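## Task

Push the C3 key down and keep it mostly depressed for the whole melody, then play D#4, D4, G4 and E4 in exactly that order; C3 may be released only after the last of these has sounded. The keyboard spans C3 at the player's left end to C5 at the player's right end. A key counts as sounded once it travels most of its depth, and there is no signal confirming that. The run fails on a wrong key, a repeated sounding, two keys sounding together, or any key sounding after E4. The result must still be true when the robot stops holding anything in place.

## Robot and tools

Robot: two arms, left_arm and right_arm, facing each other across a table. Each carries an identical five-finger RIGHT hand, so hand axes and numbers mean the same on both. The arm names do not say which side of an image they appear on. A natural plan: one hand holds C3 down (it sits at the player's left end), the other taps the melody keys one at a time; C3 must go down before the first melody key, never at the same moment, and each key must be pressed once only. Locate the keyboard and its ends from the cameras.

Scene frame: origin on the table top halfway between the arm bases, z = 0 is the table surface, +z up, left_arm's base lies toward +y. Reported positions are in metres, orientation as quaternion w,x,y,z, velocities in m/s and rad/s. Printed positions can be slightly off, more at long reach.

Hand point: a spot fixed to the palm, 0.05 m in front of it, where a pinch closes. Its +z runs along the straightened fingers, +y points out of the palm, +x runs across the palm toward the little finger. Straight fingertips lie 0.06-0.07 m beyond the point along +z. Sideways the hand extends 0.08 m on the little-finger side; on the thumb side 0.02 m with the thumb swung in front of the palm, up to 0.09 m otherwise. A wrist bracket on the little-finger side sits 0.03 m past the point in +y and 0.11 m across; it can strike keys or the other arm.

execute_actions(actions): actions is a list of actions; each action is a table of 1-15 rows, one row per 1/30 s step; if fewer than 15 rows, the last row repeats to fill 15 steps. Every row holds 28 numbers in [-1, 1]: first left_arm dx, dy, dz, rx, ry, rz, then left_gripper little, ring, middle, index, thumb_bend, thumb_turn, force_limit, speed; then the same 14 for right_arm/right_gripper. Always send all 28 even if one arm is idle. dx-rz are an offset, expressed in that hand point's own axes, from the pose measured when the action began (for a call's first action, the last pose any result reported). Each row is relative to that starting pose, not to the row before. Scale: 1.0 = 0.6 m or 180 degrees; rx, ry, rz form a single rotation vector. Per step the commanded pose is clipped to 100 mm and 16 degrees from the measured pose, so far targets need further actions. An empty list just returns the current state and images.

Hand numbers: little, ring, middle, index and thumb_bend: +1 straight, -1 fully curled/bent. thumb_turn: +1 alongside the palm, -1 across in front of it. Pinch is roughly index -0.22, thumb_bend -0.75, thumb_turn -0.57. force_limit maps -1..+1 to about 0..10 N at the fingertip (0..15 N for both thumb motors) and only stops closing motion. speed maps -1..+1 from nearly still to full (whole travel 0.6 s). There is no 'no change' value: to keep a hand as it is, repeat its last eight numbers, or before any were sent, its hand_measured six plus hand_force_limit and hand_speed. A pointed index with other fingers curled suits key pressing.

move(target, speed, stop_force, blocking): target is one 28-number row as above; its arm offsets count from the pose in the most recent result that reported one. Each hand point travels in a straight line; both arms finish together, in 0.5-10 s. speed is the path's top speed in m/s, 0.002-0.5, default 0.25 (turning up to twice that in rad/s). stop_force, 9-40 N, one value for both arms: an arm's path ends when its wrist sensor feels that much extra push against the direction of travel for two steps; the arm then backs to where it was two steps earlier and holds. Use it only with slow motion and no rotation, and omit it when lifting away from a surface. Pressing firmly past contact without it can fault a stiff arm. blocking=false returns after 0.5 s while motion continues (not allowed with stop_force); poll with wait(0), and no new moves or actions are accepted until the end is shown. The 'move:' line reports the ending per arm: done, off_target, moving, held, fault, or contact, plus limits such as paced (pose clipped) or held (steps blocked), and each hand point's remaining distance.

wait(seconds): 0-10 s, arms keep their last command. stop(): brakes a running move. zoom_image(camera, region): camera is cam_high, cam_left_wrist or cam_right_wrist (each 672x504); region [x0, y0, x1, y1] in pixels from top-left, at most 504x504. show_instructions(): shows reference images. finished_scene(scene): ends scene 1 or 2 irreversibly.

Result lines: per-arm pose and velocity, 'Hand target' (where the controller now drives), 'pose unreachable' (clearance check altered a command), joint positions and torques (noisy, offset), wrist force and torque in the end effector's axes (saturate near 50 N, offset up to about 4 N), and per-hand hand_measured, hand_stopped_by (moving, target, force, stalled, fault), hand_load_n, hand_force_limit, hand_speed.

Avoid: contact force of 150 N or joint overload (wrist joints 25.4 N m) causing a 10 s stop; hard pushes on keys; the two arms touching or pressing each other; knocking anything off the table; motors overheating from long holds (MOTOR HOT warning at 70 °C). The robot keeps the last command while you think, so a hand resting on C3 stays pressed.

Each tool is called after "Request:" as a command line: name --argument value for each argument, lists and objects as JSON in quotes; but a table of rows of numbers goes row by row, as --pt "numbers of a row", without its own name.

Reference images:

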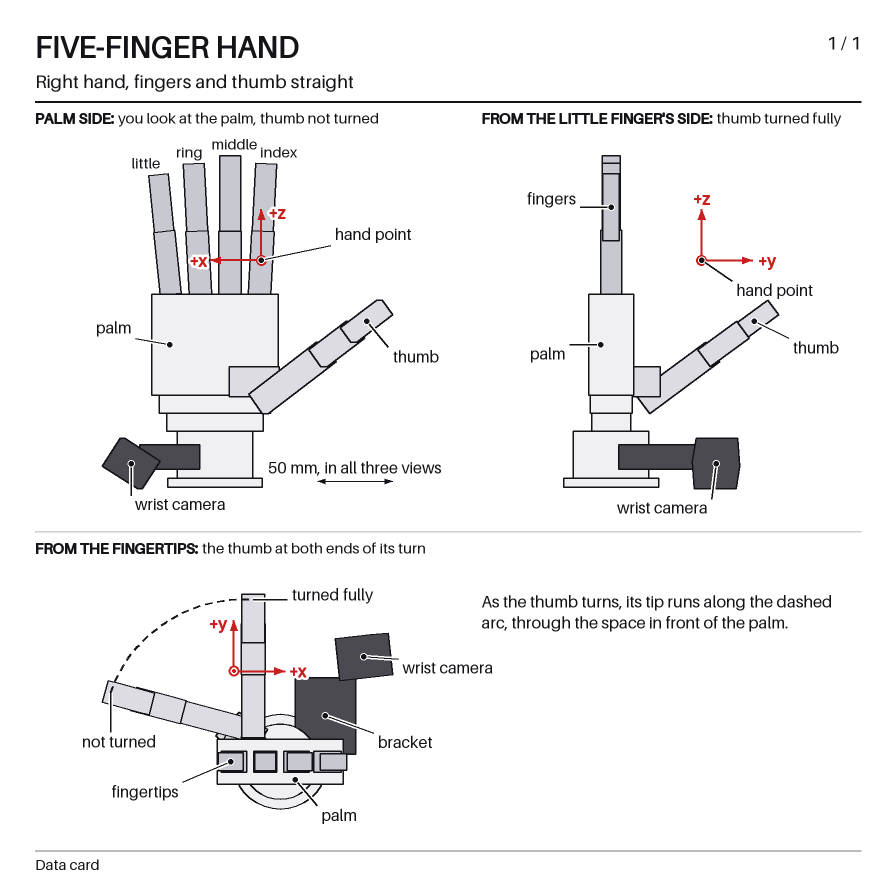

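## Session

Request:
execute_actions --actions '[]'

Scene clock: 0.00 s.
left_arm: end_effector_position=(+0.2702, +0.4982, +0.4753) hand_measured=(+1.000, +1.000, +1.000, +1.000, +1.000, +1.000) hand_load_n=(+0.0, +0.0, +0.0, +0.0, +0.0, +0.0) hand_stopped_by=(target, target, target, target, target, target) hand_force_limit=0.00 hand_speed=-0.80 end_effector_quat_wxyz=(+0.007, +0.254, +0.967, +0.007) end_effector_velocity=(+0.000, -0.000, -0.000) end_effector_angular_velocity=(-0.000, +0.000, -0.000) | right_arm: end_effector_position=(+0.0964, -0.3058, +0.4840) hand_measured=(+1.000, +1.000, +1.000, +1.000, +1.000, +1.000) hand_load_n=(+0.0, +0.0, +0.0, +0.0, +0.0, +0.0) hand_stopped_by=(target, target, target, target, target, target) hand_force_limit=0.00 hand_speed=-0.80 end_effector_quat_wxyz=(-0.014, -0.378, +0.926, +0.004) end_effector_velocity=(-0.000, -0.001, +0.001) end_effector_angular_velocity=(+0.001, -0.003, -0.002)
Joint positions: left_arm=[ 0.566 -1.711  1.343  1.935  1.551 -1.897] | right_arm=[-1.195 -1.695  1.312  1.981  1.56  -1.878]
Joint velocities: left_arm=[-0.     0.     0.    -0.001  0.001  0.   ] | right_arm=[-0.001 -0.003  0.    -0.     0.     0.   ]
Joint torques (N m, as the arm reports them, + toward a larger angle): no reading
Motor temperatures (°C, as the motors report them): left_arm=[24 26 24 29 34 34] | right_arm=[27 25 28 34 37 32]
Wrist force (N, on the end effector, along its own x y z axes, offset not removed): no reading
Wrist torque (N m, same axes, about the end effector's origin, offset not removed): no reading
Hand target (left_arm): +0.270, +0.498, +0.475; +0.007, +0.254, +0.967, +0.007
Hand target (right_arm): +0.096, -0.306, +0.484; -0.014, -0.378, +0.926, +0.004

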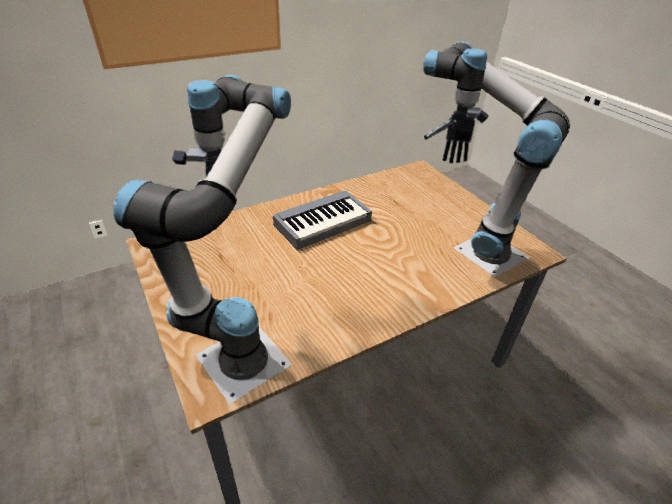

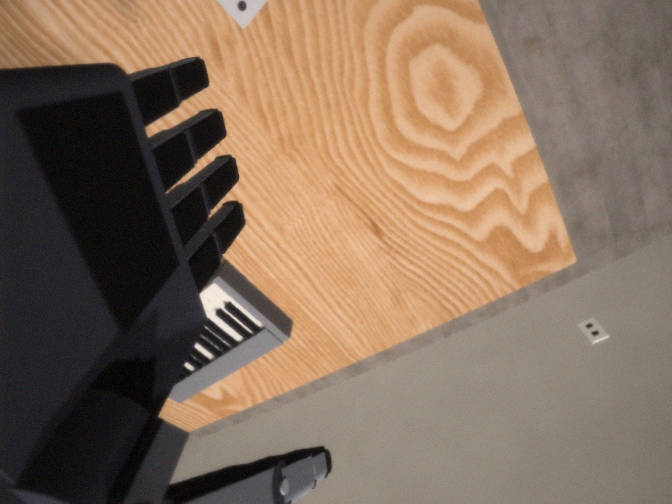

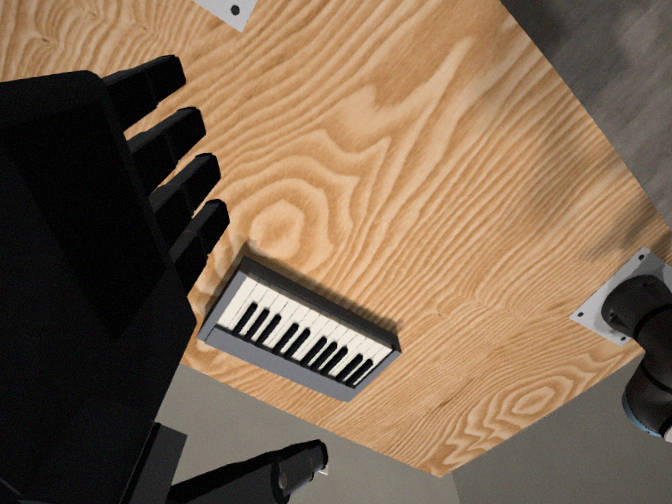

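Request:
zoom_image --camera "cam_high" --region '[260, 180, 390, 260]'

Request:
zoom_image --camera "cam_right_wrist" --region '[190, 240, 410, 410]'

Region (260, 180, 390, 260) of cam_high's 672x504 image, scaled by 3.877, with more detail than that image has; it fills the top 310 rows of this view, and the rest is white.

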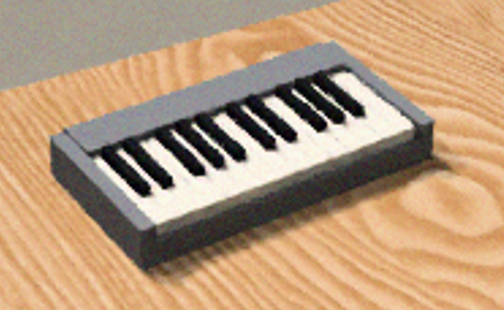

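Region (190, 240, 410, 410) of cam_right_wrist's 672x504 image, scaled by 2.291, with more detail than that image has; it fills the top 389 rows of this view, and the rest is white.

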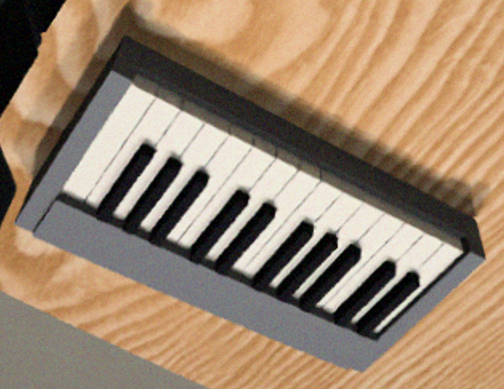

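Request:
move --target '[-0.3937,-0.3672,0.6678,0.2336,-0.2939,-0.5237,0.96,0.96,0.96,0.96,1,1,0,0,-0.634,-0.1315,0.6553,0.3191,-0.1510,-0.2526,0.96,0.96,0.96,0.96,1,1,0,0]' --speed 0.4

Scene clock: 7.33 s.
left_arm: end_effector_position=(+0.3738, +0.1943, +0.0738) hand_measured=(+0.960, +0.960, +0.960, +0.960, +1.000, +1.000) hand_load_n=(+0.0, +0.0, +0.0, +0.0, +0.0, +0.0) hand_stopped_by=(target, target, target, target, target, target) hand_force_limit=0.00 hand_speed=0.00 end_effector_quat_wxyz=(-0.305, +0.527, -0.687, +0.397) end_effector_velocity=(+0.001, -0.001, -0.001) end_effector_angular_velocity=(+0.001, -0.002, +0.008) | right_arm: end_effector_position=(+0.4113, -0.0964, +0.0808) hand_measured=(+0.960, +0.960, +0.960, +0.960, +1.000, +1.000) hand_load_n=(+0.0, +0.0, +0.0, +0.0, +0.0, +0.0) hand_stopped_by=(target, target, target, target, target, target) hand_force_limit=0.00 hand_speed=0.00 end_effector_quat_wxyz=(+0.369, -0.639, +0.585, -0.337) end_effector_velocity=(+0.001, +0.001, -0.002) end_effector_angular_velocity=(+0.001, -0.004, +0.005)
Joint positions: left_arm=[ 0.074 -1.263  1.963  0.175  0.708 -3.88 ] | right_arm=[-0.85  -1.073  1.605  0.125  2.181 -2.723]
Joint velocities: left_arm=[-0.     0.008 -0.006  0.004 -0.007 -0.008] | right_arm=[ 0.     0.001  0.004 -0.013 -0.003 -0.006]
Joint torques (N m, as the arm reports them, + toward a larger angle): left_arm=[ -9.26 -18.65 -22.3    4.28  -3.9   -2.27] | right_arm=[ -8.11 -28.46  -3.89  -2.26  -1.88  -2.03]
Motor temperatures (°C, as the motors report them): left_arm=[24 26 24 29 34 34] | right_arm=[27 25 28 34 37 32]
Wrist force (N, on the end effector, along its own x y z axes, offset not removed): left_arm=[1.3 1.0 0.3] | right_arm=[0.7 2.5 0.0]
Wrist torque (N m, same axes, about the end effector's origin, offset not removed): left_arm=[0.03 -0.37 0.08] | right_arm=[0.32 -0.11 0.14]
Hand target (left_arm): +0.374, +0.194, +0.074; +0.305, -0.528, +0.686, -0.397
Hand target (right_arm): +0.411, -0.096, +0.081; -0.369, +0.639, -0.585, +0.337
Off the commanded pose (left_arm): 0.001 m, 0 deg.
Off the commanded pose (right_arm): 0.000 m, 0 deg.
move: done
camera_calibration (this result's frames):
cam_left_wrist: T_world_to_cam=[[-0.429832, 0.195337, -0.881526, 0.191356], [-0.185373, 0.936428, 0.297891, -0.133856], [0.883675, 0.291455, -0.366297, -0.22472], [0, 0, 0, 1]] pos_world=[0.256017, 0.153463, 0.126245]
cam_right_wrist: T_world_to_cam=[[-0.513792, 0.0537549, -0.856229, 0.27833], [-0.482867, 0.806824, 0.340404, 0.254217], [0.709124, 0.588342, -0.388583, -0.0698223], [0, 0, 0, 1]] pos_world=[0.315269, -0.17899, 0.124646]

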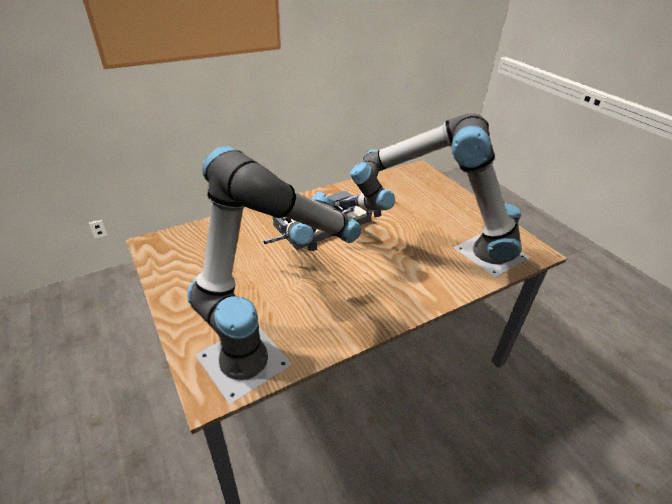

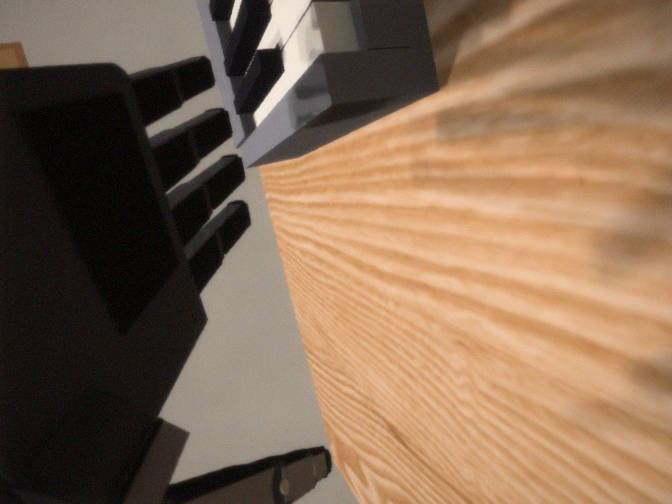

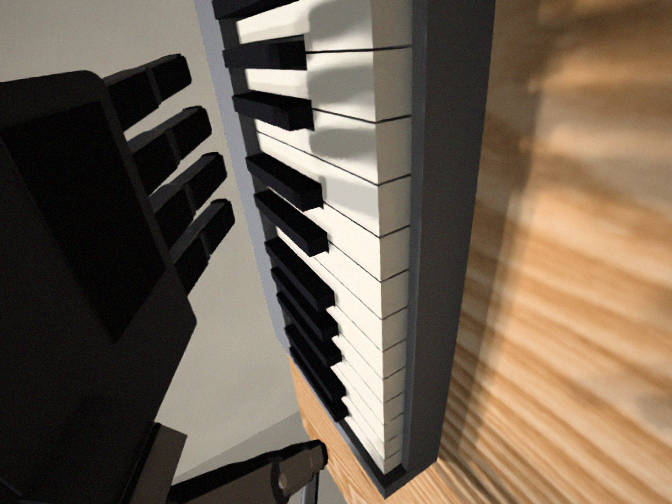

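Request:
zoom_image --camera "cam_right_wrist" --region '[160, 20, 440, 300]'

Request:
zoom_image --camera "cam_left_wrist" --region '[170, 0, 450, 200]'

Region (160, 20, 440, 300) of cam_right_wrist's 672x504 image, scaled by 1.800, with more detail than that image has.

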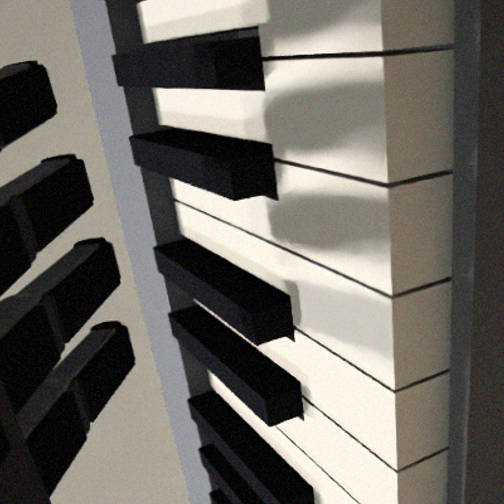

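Region (170, 0, 450, 200) of cam_left_wrist's 672x504 image, scaled by 1.800, with more detail than that image has; it fills the top 360 rows of this view, and the rest is white.

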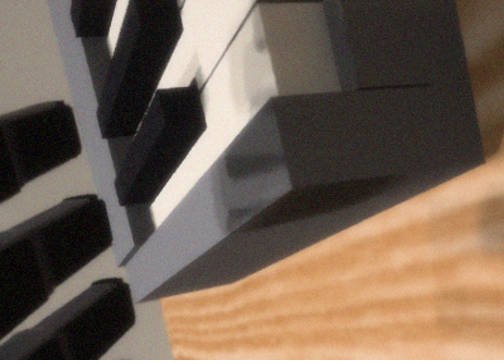

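Request:
move --target '[0.1348,0.032,0.0107,0,-0.0241,-0.0139,0.96,0.96,0.96,0.96,1,1,0,0,0.008,0.0318,0.0166,0,0,0,0.96,0.96,0.96,0.96,1,1,0,0]' --speed 0.2

Request:
zoom_image --camera "cam_left_wrist" --region '[170, 40, 450, 320]'

Request:
zoom_image --camera "cam_right_wrist" --region '[160, 40, 440, 320]'

Scene clock: 11.30 s.
left_arm: end_effector_position=(+0.3490, +0.1173, +0.0540) hand_measured=(+0.960, +0.960, +0.960, +0.960, +1.000, +1.000) hand_load_n=(+0.0, +0.0, +0.0, +0.0, +0.0, +0.0) hand_stopped_by=(target, target, target, target, target, target) hand_force_limit=0.00 hand_speed=0.00 end_effector_quat_wxyz=(-0.322, +0.556, -0.663, +0.384) end_effector_velocity=(+0.000, -0.001, -0.000) end_effector_angular_velocity=(+0.003, +0.002, +0.008) | right_arm: end_effector_position=(+0.4108, -0.1012, +0.0593) hand_measured=(+0.960, +0.960, +0.960, +0.960, +1.000, +1.000) hand_load_n=(+0.0, +0.0, +0.0, +0.0, +0.0, +0.0) hand_stopped_by=(target, target, target, target, target, target) hand_force_limit=0.00 hand_speed=0.00 end_effector_quat_wxyz=(+0.369, -0.639, +0.585, -0.337) end_effector_velocity=(+0.000, +0.000, +0.000) end_effector_angular_velocity=(+0.001, -0.001, -0.000)
Joint positions: left_arm=[-0.035 -1.046  1.747  0.387  0.598 -4.149] | right_arm=[-0.856 -1.056  1.642  0.069  2.176 -2.727]
Joint velocities: left_arm=[ 0.     0.009 -0.011  0.016 -0.002 -0.013] | right_arm=[-0.    -0.001  0.001 -0.001  0.     0.001]
Joint torques (N m, as the arm reports them, + toward a larger angle): left_arm=[ -9.71 -26.17 -20.41   4.67  -4.1   -2.59] | right_arm=[ -8.26 -28.1   -3.53  -2.21  -1.82  -2.18]
Motor temperatures (°C, as the motors report them): left_arm=[24 26 24 29 34 34] | right_arm=[27 25 28 34 37 32]
Wrist force (N, on the end effector, along its own x y z axes, offset not removed): left_arm=[1.0 -1.7 -0.3] | right_arm=[1.3 0.9 -0.3]
Wrist torque (N m, same axes, about the end effector's origin, offset not removed): left_arm=[-0.47 -0.25 -0.06] | right_arm=[0.06 -0.18 -0.01]
Hand target (left_arm): +0.349, +0.117, +0.054; +0.322, -0.557, +0.663, -0.384
Hand target (right_arm): +0.411, -0.101, +0.059; -0.369, +0.639, -0.585, +0.337
Off the commanded pose (left_arm): 0.000 m, 0 deg.
Off the commanded pose (right_arm): 0.000 m, 0 deg.
move: done
camera_calibration (this result's frames):
cam_left_wrist: T_world_to_cam=[[-0.444657, 0.157143, -0.881808, 0.187976], [-0.265677, 0.917046, 0.297392, -0.0302081], [0.855392, 0.366513, -0.366022, -0.186537], [0, 0, 0, 1]] pos_world=[0.235122, 0.0665313, 0.106466]
cam_right_wrist: T_world_to_cam=[[-0.513786, 0.0537519, -0.856233, 0.259944], [-0.482866, 0.806827, 0.340396, 0.265194], [0.709129, 0.588337, -0.388582, -0.0749721], [0, 0, 0, 1]] pos_world=[0.314774, -0.18383, 0.103169]

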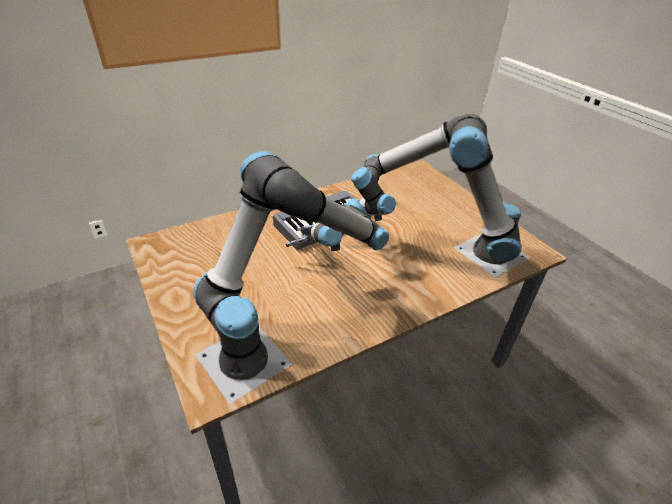

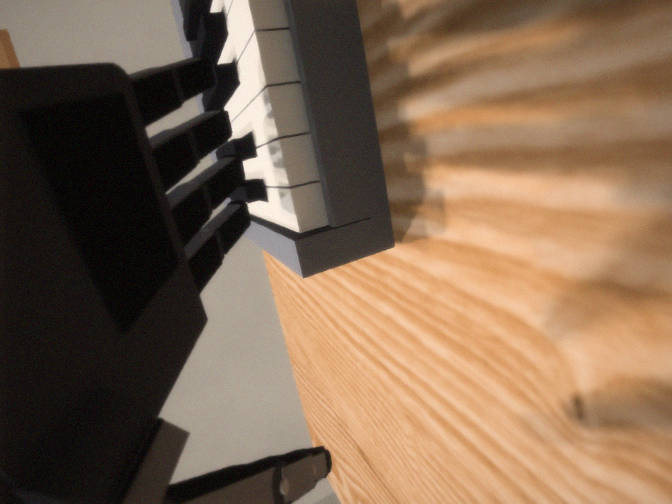

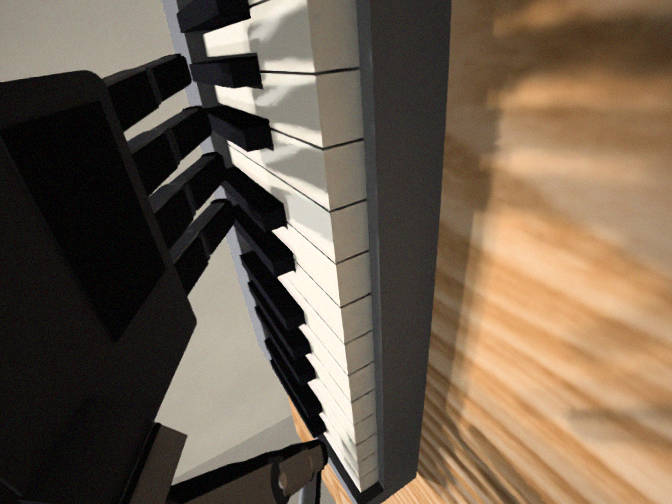

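Region (170, 40, 450, 320) of cam_left_wrist's 672x504 image, scaled by 1.800, with more detail than that image has.

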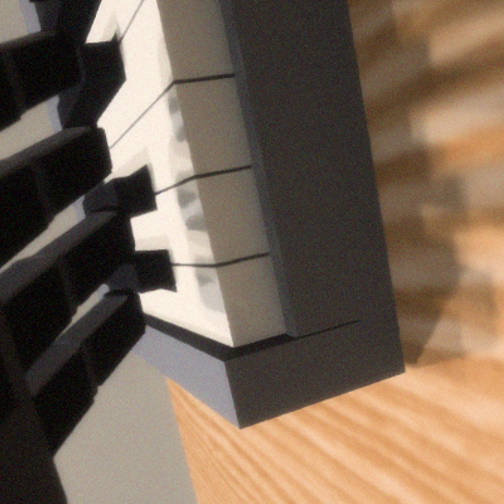

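Region (160, 40, 440, 320) of cam_right_wrist's 672x504 image, scaled by 1.800, with more detail than that image has.

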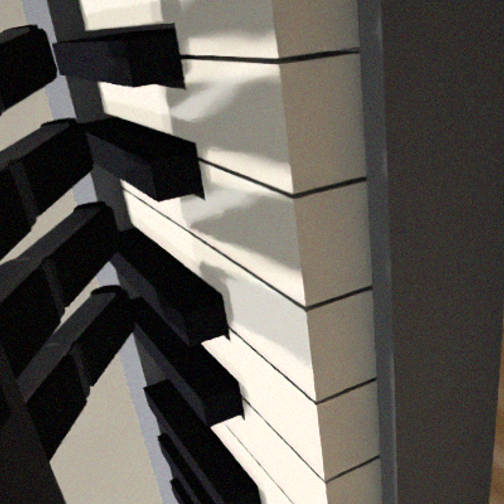

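Request:
move --target '[-0.0005,0.0165,0.0015,0,0,0,1,1,1,0.88,1,1,-0.3,-0.5,0,0.0058,0.0033,0,0,0,1,1,1,0.9,1,1,-0.3,-0.5]' --speed 0.1

Request:
zoom_image --camera "cam_left_wrist" --region '[200, 120, 360, 280]'

Request:
zoom_image --camera "cam_right_wrist" --region '[180, 130, 340, 290]'

Scene clock: 12.77 s.
left_arm: end_effector_position=(+0.3450, +0.1183, +0.0452) hand_measured=(+1.000, +1.000, +1.000, +0.880, +1.000, +1.000) hand_load_n=(+0.0, +0.0, +0.0, +0.0, +0.0, +0.0) hand_stopped_by=(target, target, target, target, target, target) hand_force_limit=-0.30 hand_speed=-0.50 end_effector_quat_wxyz=(-0.322, +0.556, -0.663, +0.384) end_effector_velocity=(-0.001, +0.000, -0.002) end_effector_angular_velocity=(+0.002, +0.000, -0.001) | right_arm: end_effector_position=(+0.4108, -0.1012, +0.0554) hand_measured=(+1.000, +1.000, +1.000, +0.900, +1.000, +1.000) hand_load_n=(+0.0, +0.0, +0.0, +0.0, +0.0, +0.0) hand_stopped_by=(target, target, target, target, target, target) hand_force_limit=-0.30 hand_speed=-0.50 end_effector_quat_wxyz=(+0.369, -0.639, +0.585, -0.337) end_effector_velocity=(-0.000, +0.000, -0.001) end_effector_angular_velocity=(-0.001, +0.000, +0.001)
Joint positions: left_arm=[-0.044 -1.034  1.76   0.374  0.594 -4.163] | right_arm=[-0.856 -1.051  1.646  0.06   2.176 -2.727]
Joint velocities: left_arm=[-0.003  0.003  0.004 -0.002 -0.001 -0.003] | right_arm=[ 0.001  0.001  0.001 -0.002 -0.    -0.001]
Joint torques (N m, as the arm reports them, + toward a larger angle): left_arm=[ -8.41 -25.82  -7.03  -0.62  -3.66  -2.72] | right_arm=[  0.25 -28.44  -3.42  -2.42  -0.36  -0.4 ]
Motor temperatures (°C, as the motors report them): left_arm=[24 26 24 29 34 34] | right_arm=[27 25 28 34 37 32]
Wrist force (N, on the end effector, along its own x y z axes, offset not removed): left_arm=[0.7 -1.4 -2.7] | right_arm=[0.2 3.6 -0.4]
Wrist torque (N m, same axes, about the end effector's origin, offset not removed): left_arm=[-0.28 -0.11 -0.07] | right_arm=[0.58 -0.04 0.06]
Hand target (left_arm): +0.345, +0.118, +0.045; +0.322, -0.556, +0.663, -0.384
Hand target (right_arm): +0.411, -0.101, +0.055; -0.369, +0.639, -0.585, +0.337
Off the commanded pose (left_arm): 0.000 m, 0 deg.
Off the commanded pose (right_arm): 0.000 m, 0 deg.
move: done
camera_calibration (this result's frames):
cam_left_wrist: T_world_to_cam=[[-0.44466, 0.157151, -0.881806, 0.178292], [-0.265675, 0.917044, 0.297401, -0.0295593], [0.855391, 0.366516, -0.366021, -0.186742], [0, 0, 0, 1]] pos_world=[0.231164, 0.0675323, 0.0976586]
cam_right_wrist: T_world_to_cam=[[-0.513805, 0.0537272, -0.856223, 0.25659], [-0.482863, 0.806834, 0.340386, 0.266538], [0.709118, 0.58833, -0.388612, -0.0764756], [0, 0, 0, 1]] pos_world=[0.314769, -0.183845, 0.099253]

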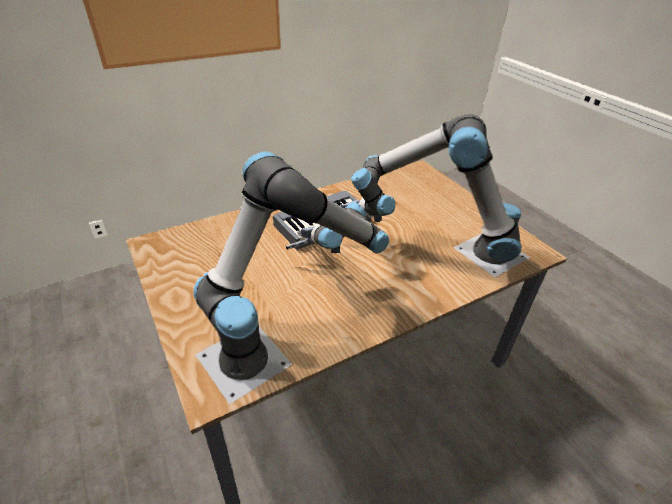

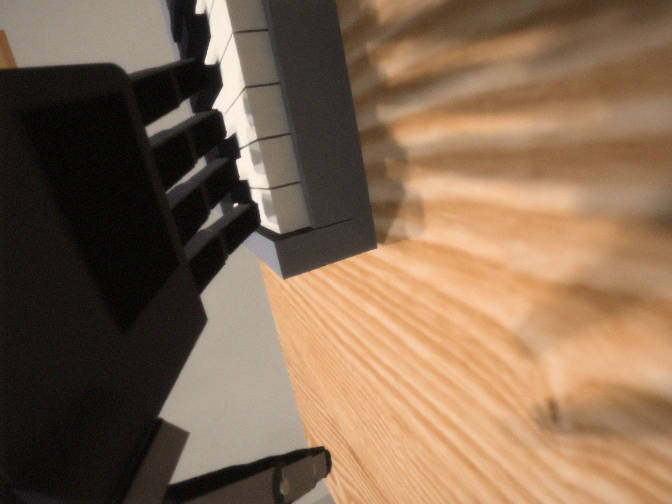

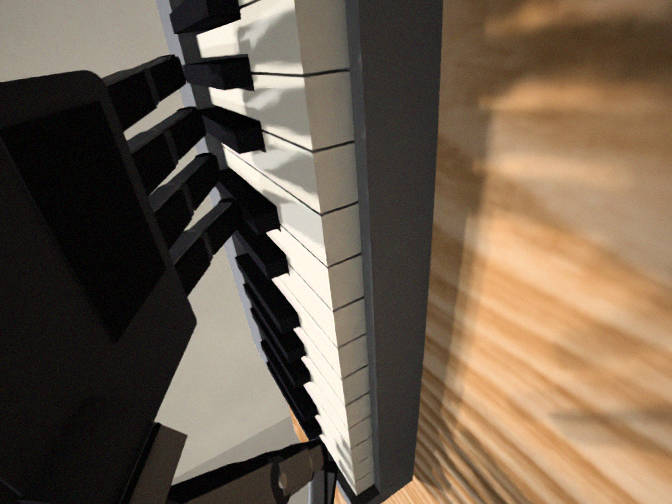

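Region (200, 120, 360, 280) of cam_left_wrist's 672x504 image, scaled by 3.150, with more detail than that image has.

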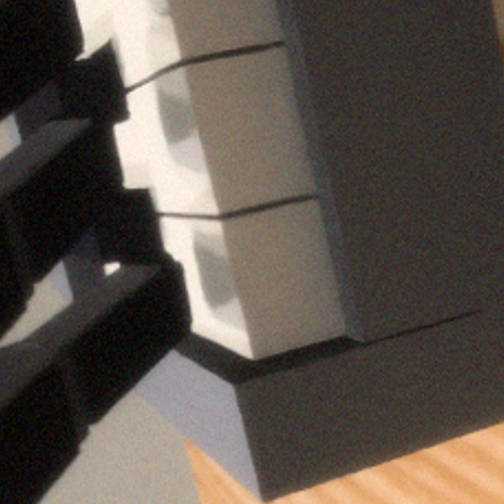

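Region (180, 130, 340, 290) of cam_right_wrist's 672x504 image, scaled by 3.150, with more detail than that image has.

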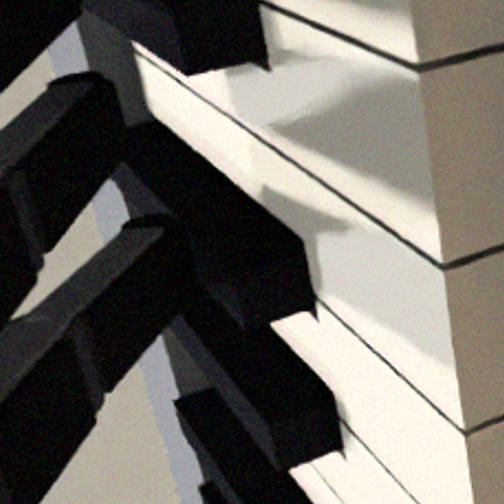

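Request:
zoom_image --camera "cam_right_wrist" --region '[205, 160, 295, 250]'

Region (205, 160, 295, 250) of cam_right_wrist's 672x504 image, scaled by 5.600, with more detail than that image has.

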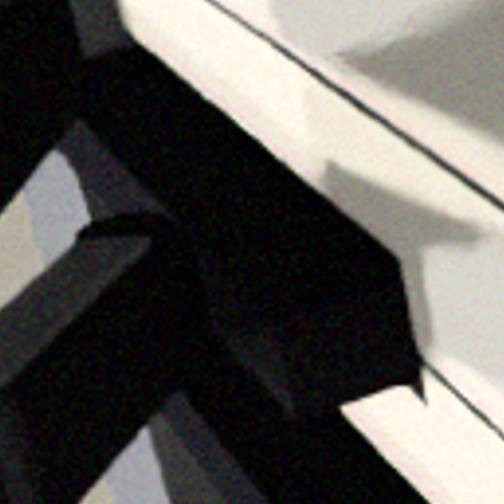

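Request:
execute_actions --actions '[[[0.0042,0,0,0,0,0,1,1,1,0.88,1,1,-0.3,-0.5,0,0,0,0,0,0,1,1,1,0.9,1,1,-0.3,-0.5],[0.0042,0,0,0,0,0,1,1,1,0.88,1,1,-0.3,-0.5,0,0,0,0,0,0,1,1,1,0.9,1,1,-0.3,-0.5],[0.0042,0,0,0,0,0,1,1,1,0.88,1,1,-0.3,-0.5,0,0,0,0,0,0,1,1,1,0.9,1,1,-0.3,-0.5],[0.0042,0,0,0,0,0,1,1,1,0.88,1,1,-0.3,-0.5,0,0,0,0,0,0,1,1,1,0.9,1,1,-0.3,-0.5],[0.0042,0,0,0,0,0,1,1,1,0.88,1,1,-0.3,-0.5,0,0,0,0,0,0,1,1,1,0.9,1,1,-0.3,-0.5],[0.0042,0,0,0,0,0,1,1,1,0.88,1,1,-0.3,-0.5,0,0,0,0,0,0,1,1,1,0.9,1,1,-0.3,-0.5],[0.0042,0,0,0,0,0,1,1,1,0.88,1,1,-0.3,-0.5,0,0,0,0,0,0,1,1,1,0.9,1,1,-0.3,-0.5],[0.0042,0,0,0,0,0,1,1,1,0.55,1,1,-0.3,-0.5,0,0,0,0,0,0,1,1,1,0.9,1,1,-0.3,-0.5]]]'

Request:
wait --seconds 0.2

Request:
zoom_image --camera "cam_left_wrist" --region '[200, 120, 360, 280]'

Scene clock: 13.87 s.
left_arm: end_effector_position=(+0.3446, +0.1159, +0.0452) hand_measured=(+1.000, +1.000, +1.000, +0.744, +1.000, +1.000) hand_load_n=(+0.0, +0.0, +0.0, +1.0, +0.0, +0.0) hand_stopped_by=(target, target, target, moving, target, target) hand_force_limit=-0.30 hand_speed=-0.50 end_effector_quat_wxyz=(-0.322, +0.556, -0.663, +0.384) end_effector_velocity=(+0.000, +0.000, -0.000) end_effector_angular_velocity=(+0.001, +0.000, +0.001) | right_arm: end_effector_position=(+0.4108, -0.1013, +0.0553) hand_measured=(+1.000, +1.000, +1.000, +0.900, +1.000, +1.000) hand_load_n=(+0.0, +0.0, +0.0, +0.0, +0.0, +0.0) hand_stopped_by=(target, target, target, target, target, target) hand_force_limit=-0.30 hand_speed=-0.50 end_effector_quat_wxyz=(+0.369, -0.639, +0.585, -0.337) end_effector_velocity=(-0.000, -0.000, +0.001) end_effector_angular_velocity=(-0.001, -0.000, +0.001)
Joint positions: left_arm=[-0.046 -1.03   1.753  0.379  0.593 -4.165] | right_arm=[-0.856 -1.051  1.646  0.06   2.176 -2.727]
Joint velocities: left_arm=[ 0.001  0.002 -0.001  0.001  0.    -0.   ] | right_arm=[ 0.    -0.002  0.     0.002 -0.    -0.001]
Joint torques (N m, as the arm reports them, + toward a larger angle): left_arm=[-10.61 -25.2  -22.15   4.62  -3.64  -2.48] | right_arm=[ 10.14 -42.25 -17.02   3.13   1.79   1.42]
Motor temperatures (°C, as the motors report them): left_arm=[24 26 24 29 34 34] | right_arm=[27 25 28 34 37 32]
Wrist force (N, on the end effector, along its own x y z axes, offset not removed): left_arm=[0.8 -2.4 -0.4] | right_arm=[1.1 1.0 -0.1]
Wrist torque (N m, same axes, about the end effector's origin, offset not removed): left_arm=[-0.40 -0.33 -0.10] | right_arm=[0.15 -0.16 0.01]
Hand target (left_arm): +0.345, +0.116, +0.045; +0.322, -0.556, +0.663, -0.384
Hand target (right_arm): +0.411, -0.101, +0.055; -0.369, +0.639, -0.585, +0.337
Off the commanded pose (left_arm): 0.000 m, 0 deg.
Off the commanded pose (right_arm): 0.000 m, 0 deg.
camera_calibration (this result's frames):
cam_left_wrist: T_world_to_cam=[[-0.444646, 0.157149, -0.881813, 0.178481], [-0.265674, 0.917047, 0.297392, -0.0274323], [0.855399, 0.366509, -0.366011, -0.185477], [0, 0, 0, 1]] pos_world=[0.23073, 0.0650874, 0.0976586]
cam_right_wrist: T_world_to_cam=[[-0.513897, 0.0536309, -0.856174, 0.256511], [-0.482826, 0.806872, 0.340347, 0.266575], [0.709076, 0.588286, -0.388755, -0.0764585], [0, 0, 0, 1]] pos_world=[0.314745, -0.18387, 0.0991661]

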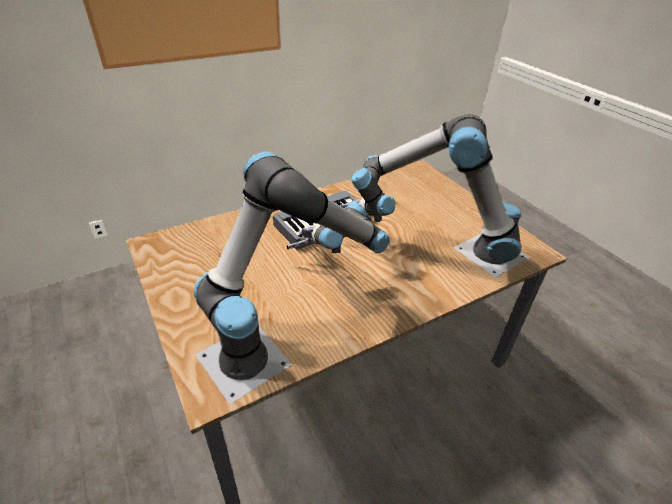

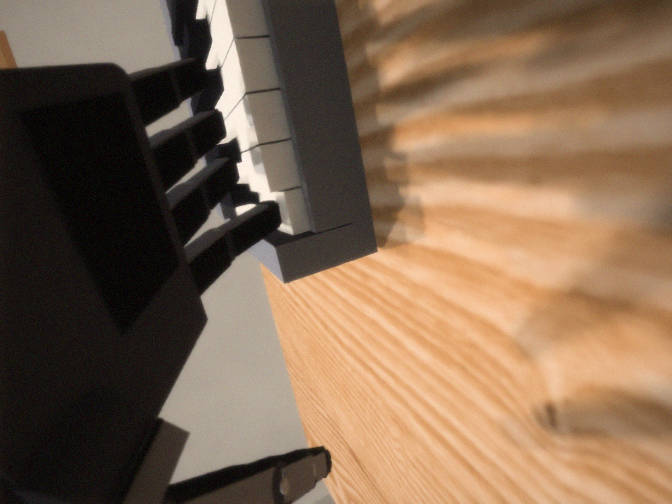

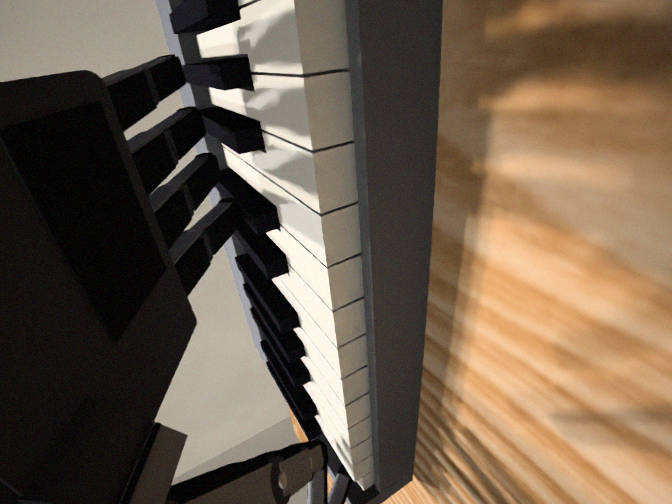

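Scene clock: 14.07 s.
left_arm: end_effector_position=(+0.3446, +0.1159, +0.0452) hand_measured=(+1.000, +1.000, +1.000, +0.634, +1.000, +1.000) hand_load_n=(+0.0, +0.0, +0.0, +3.0, +0.0, +0.0) hand_stopped_by=(target, target, target, force, target, target) hand_force_limit=-0.30 hand_speed=-0.50 end_effector_quat_wxyz=(-0.322, +0.556, -0.663, +0.384) end_effector_velocity=(+0.001, +0.000, +0.000) end_effector_angular_velocity=(-0.003, -0.000, +0.002) | right_arm: end_effector_position=(+0.4108, -0.1013, +0.0553) hand_measured=(+1.000, +1.000, +1.000, +0.900, +1.000, +1.000) hand_load_n=(+0.0, +0.0, +0.0, +0.0, +0.0, +0.0) hand_stopped_by=(target, target, target, target, target, target) hand_force_limit=-0.30 hand_speed=-0.50 end_effector_quat_wxyz=(+0.369, -0.639, +0.585, -0.337) end_effector_velocity=(-0.000, -0.000, -0.001) end_effector_angular_velocity=(-0.000, +0.001, -0.001)
Joint positions: left_arm=[-0.046 -1.03   1.753  0.379  0.593 -4.166] | right_arm=[-0.856 -1.051  1.646  0.06   2.176 -2.727]
Joint velocities: left_arm=[ 0.002 -0.001 -0.001 -0.001 -0.    -0.   ] | right_arm=[-0.     0.001 -0.     0.001 -0.     0.001]
Joint torques (N m, as the arm reports them, + toward a larger angle): left_arm=[-10.24 -24.07 -20.29   4.53  -2.28  -2.72] | right_arm=[  9.57 -48.67 -23.78   3.16   1.68   1.69]
Motor temperatures (°C, as the motors report them): left_arm=[24 26 24 29 34 34] | right_arm=[27 25 28 34 37 32]
Wrist force (N, on the end effector, along its own x y z axes, offset not removed): left_arm=[0.9 -5.1 -1.4] | right_arm=[1.3 0.3 0.0]
Wrist torque (N m, same axes, about the end effector's origin, offset not removed): left_arm=[-0.23 -0.29 -0.02] | right_arm=[-0.02 -0.17 -0.02]
Hand target (left_arm): +0.345, +0.116, +0.045; +0.322, -0.556, +0.663, -0.384
Hand target (right_arm): +0.411, -0.101, +0.055; -0.369, +0.639, -0.585, +0.337
Off the commanded pose (left_arm): 0.000 m, 0 deg.
Off the commanded pose (right_arm): 0.000 m, 0 deg.
wait: 0.20 s; no rest
camera_calibration (this result's frames):
cam_left_wrist: T_world_to_cam=[[-0.444612, 0.157128, -0.881834, 0.178497], [-0.26571, 0.917044, 0.29737, -0.0273939], [0.855405, 0.366527, -0.365978, -0.185468], [0, 0, 0, 1]] pos_world=[0.230733, 0.0650535, 0.0976737]
cam_right_wrist: T_world_to_cam=[[-0.513924, 0.0536023, -0.856159, 0.256511], [-0.482815, 0.806883, 0.340336, 0.266577], [0.709064, 0.588274, -0.388797, -0.0764434], [0, 0, 0, 1]] pos_world=[0.314738, -0.183877, 0.0991673]

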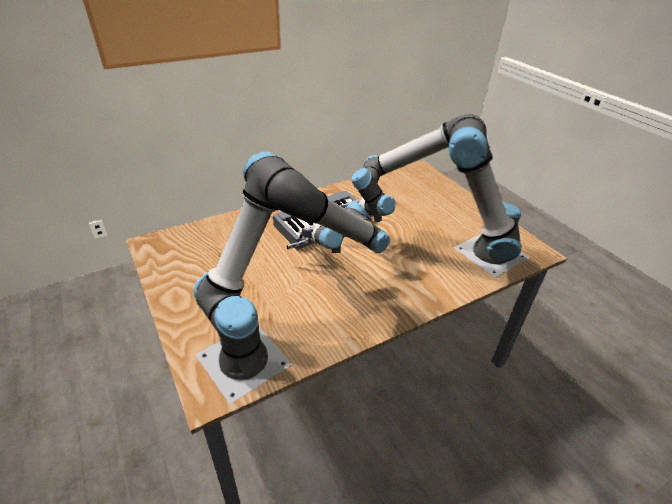

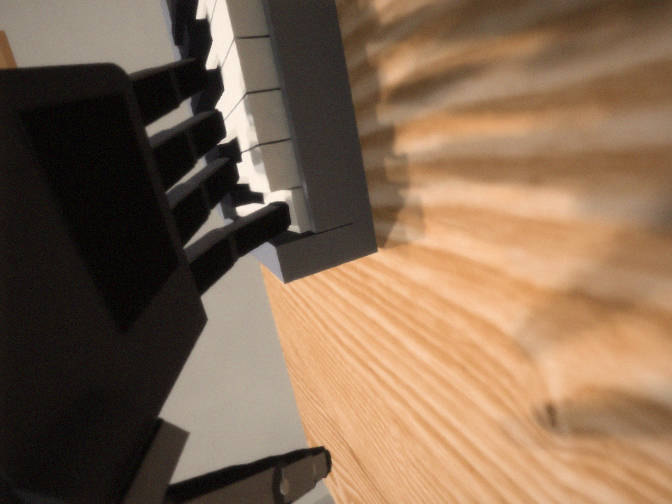

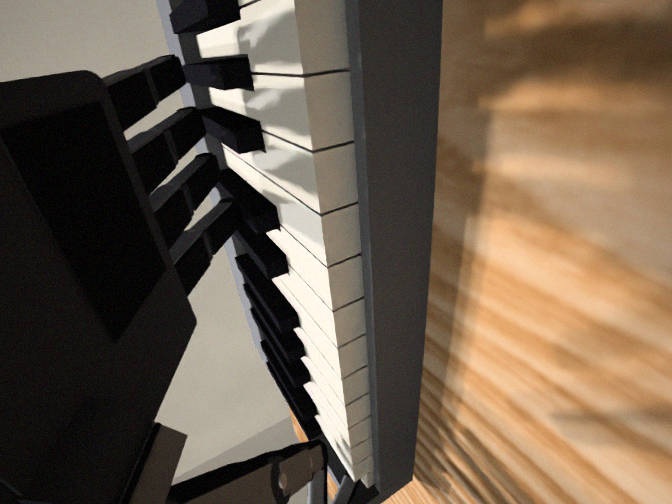

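Region (200, 120, 360, 280) of cam_left_wrist's 672x504 image, scaled by 3.150, with more detail than that image has.

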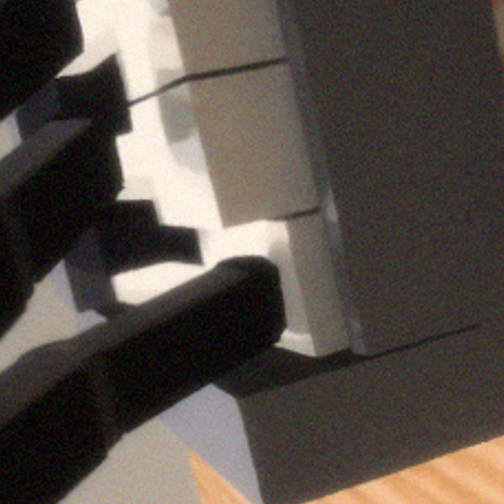

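Request:
execute_actions --actions '[[[0,0,0,0,0,0,1,1,1,0.55,1,1,-0.3,-0.5,0,0,0,0,0,0,1,1,1,0.55,1,1,-0.3,-0.5]]]'

Request:
zoom_image --camera "cam_right_wrist" --region '[180, 130, 340, 290]'

Scene clock: 18.17 s.
left_arm: end_effector_position=(+0.3446, +0.1159, +0.0452) hand_measured=(+1.000, +1.000, +1.000, +0.634, +1.000, +1.000) hand_load_n=(+0.0, +0.0, +0.0, +3.0, +0.0, +0.0) hand_stopped_by=(target, target, target, force, target, target) hand_force_limit=-0.30 hand_speed=-0.50 end_effector_quat_wxyz=(-0.322, +0.556, -0.663, +0.384) end_effector_velocity=(-0.001, -0.001, -0.000) end_effector_angular_velocity=(-0.001, +0.000, -0.002) | right_arm: end_effector_position=(+0.4108, -0.1012, +0.0554) hand_measured=(+1.000, +1.000, +1.000, +0.768, +1.000, +1.000) hand_load_n=(+0.0, +0.0, +0.0, +9.0, +0.0, +0.0) hand_stopped_by=(target, target, target, force, target, target) hand_force_limit=-0.30 hand_speed=-0.50 end_effector_quat_wxyz=(+0.369, -0.639, +0.585, -0.337) end_effector_velocity=(-0.000, +0.000, -0.000) end_effector_angular_velocity=(+0.001, +0.001, -0.000)
Joint positions: left_arm=[-0.046 -1.03   1.753  0.379  0.593 -4.166] | right_arm=[-0.856 -1.051  1.646  0.06   2.176 -2.727]
Joint velocities: left_arm=[-0.002 -0.     0.    -0.001  0.    -0.   ] | right_arm=[ 0.     0.    -0.     0.    -0.     0.001]
Joint torques (N m, as the arm reports them, + toward a larger angle): left_arm=[ -9.11 -26.21 -20.08   3.99  -0.72  -2.41] | right_arm=[  9.47 -40.04 -12.71   3.06   0.84   1.39]
Motor temperatures (°C, as the motors report them): left_arm=[24 26 24 29 34 34] | right_arm=[27 25 28 34 37 32]
Wrist force (N, on the end effector, along its own x y z axes, offset not removed): left_arm=[-1.2 -4.8 -2.4] | right_arm=[2.1 -7.0 -0.6]
Wrist torque (N m, same axes, about the end effector's origin, offset not removed): left_arm=[-0.30 0.02 -0.19] | right_arm=[0.77 -0.35 0.06]
Hand target (left_arm): +0.345, +0.116, +0.045; +0.322, -0.556, +0.663, -0.384
Hand target (right_arm): +0.411, -0.101, +0.055; -0.369, +0.639, -0.585, +0.337
Off the commanded pose (left_arm): 0.000 m, 0 deg.
Off the commanded pose (right_arm): 0.000 m, 0 deg.
camera_calibration (this result's frames):
cam_left_wrist: T_world_to_cam=[[-0.444656, 0.157151, -0.881808, 0.178486], [-0.265672, 0.917046, 0.297397, -0.0274008], [0.855394, 0.366511, -0.366019, -0.185456], [0, 0, 0, 1]] pos_world=[0.230724, 0.0650504, 0.0976588]
cam_right_wrist: T_world_to_cam=[[-0.513785, 0.0537352, -0.856234, 0.256593], [-0.482849, 0.806849, 0.34037, 0.266539], [0.709141, 0.588309, -0.388601, -0.0764846], [0, 0, 0, 1]] pos_world=[0.31477, -0.183848, 0.0992594]

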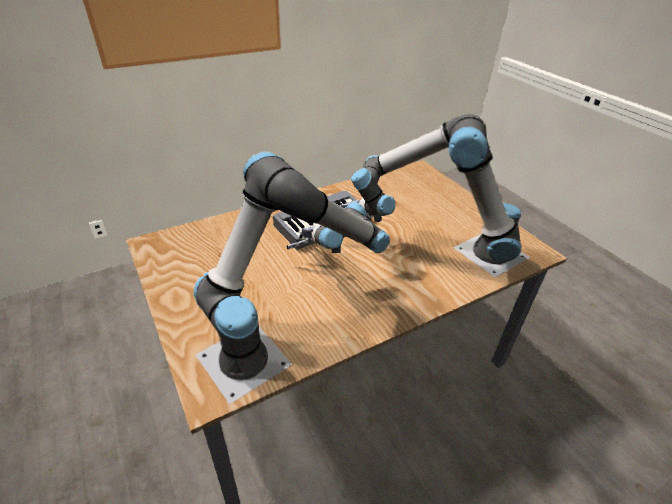

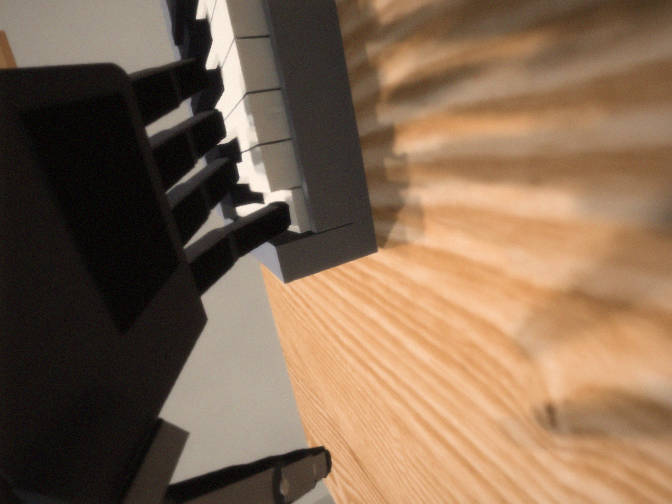

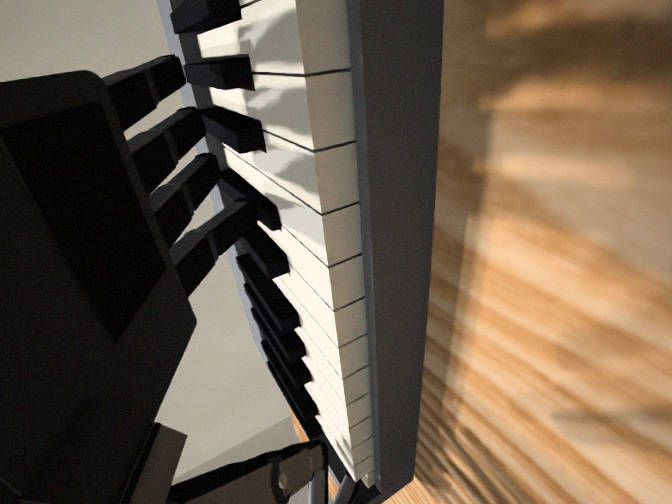

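Region (180, 130, 340, 290) of cam_right_wrist's 672x504 image, scaled by 3.150, with more detail than that image has.

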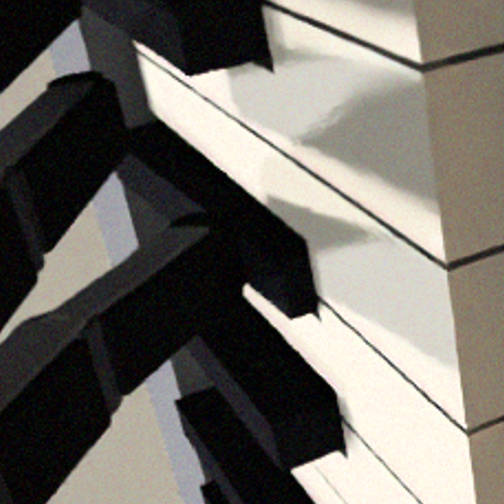

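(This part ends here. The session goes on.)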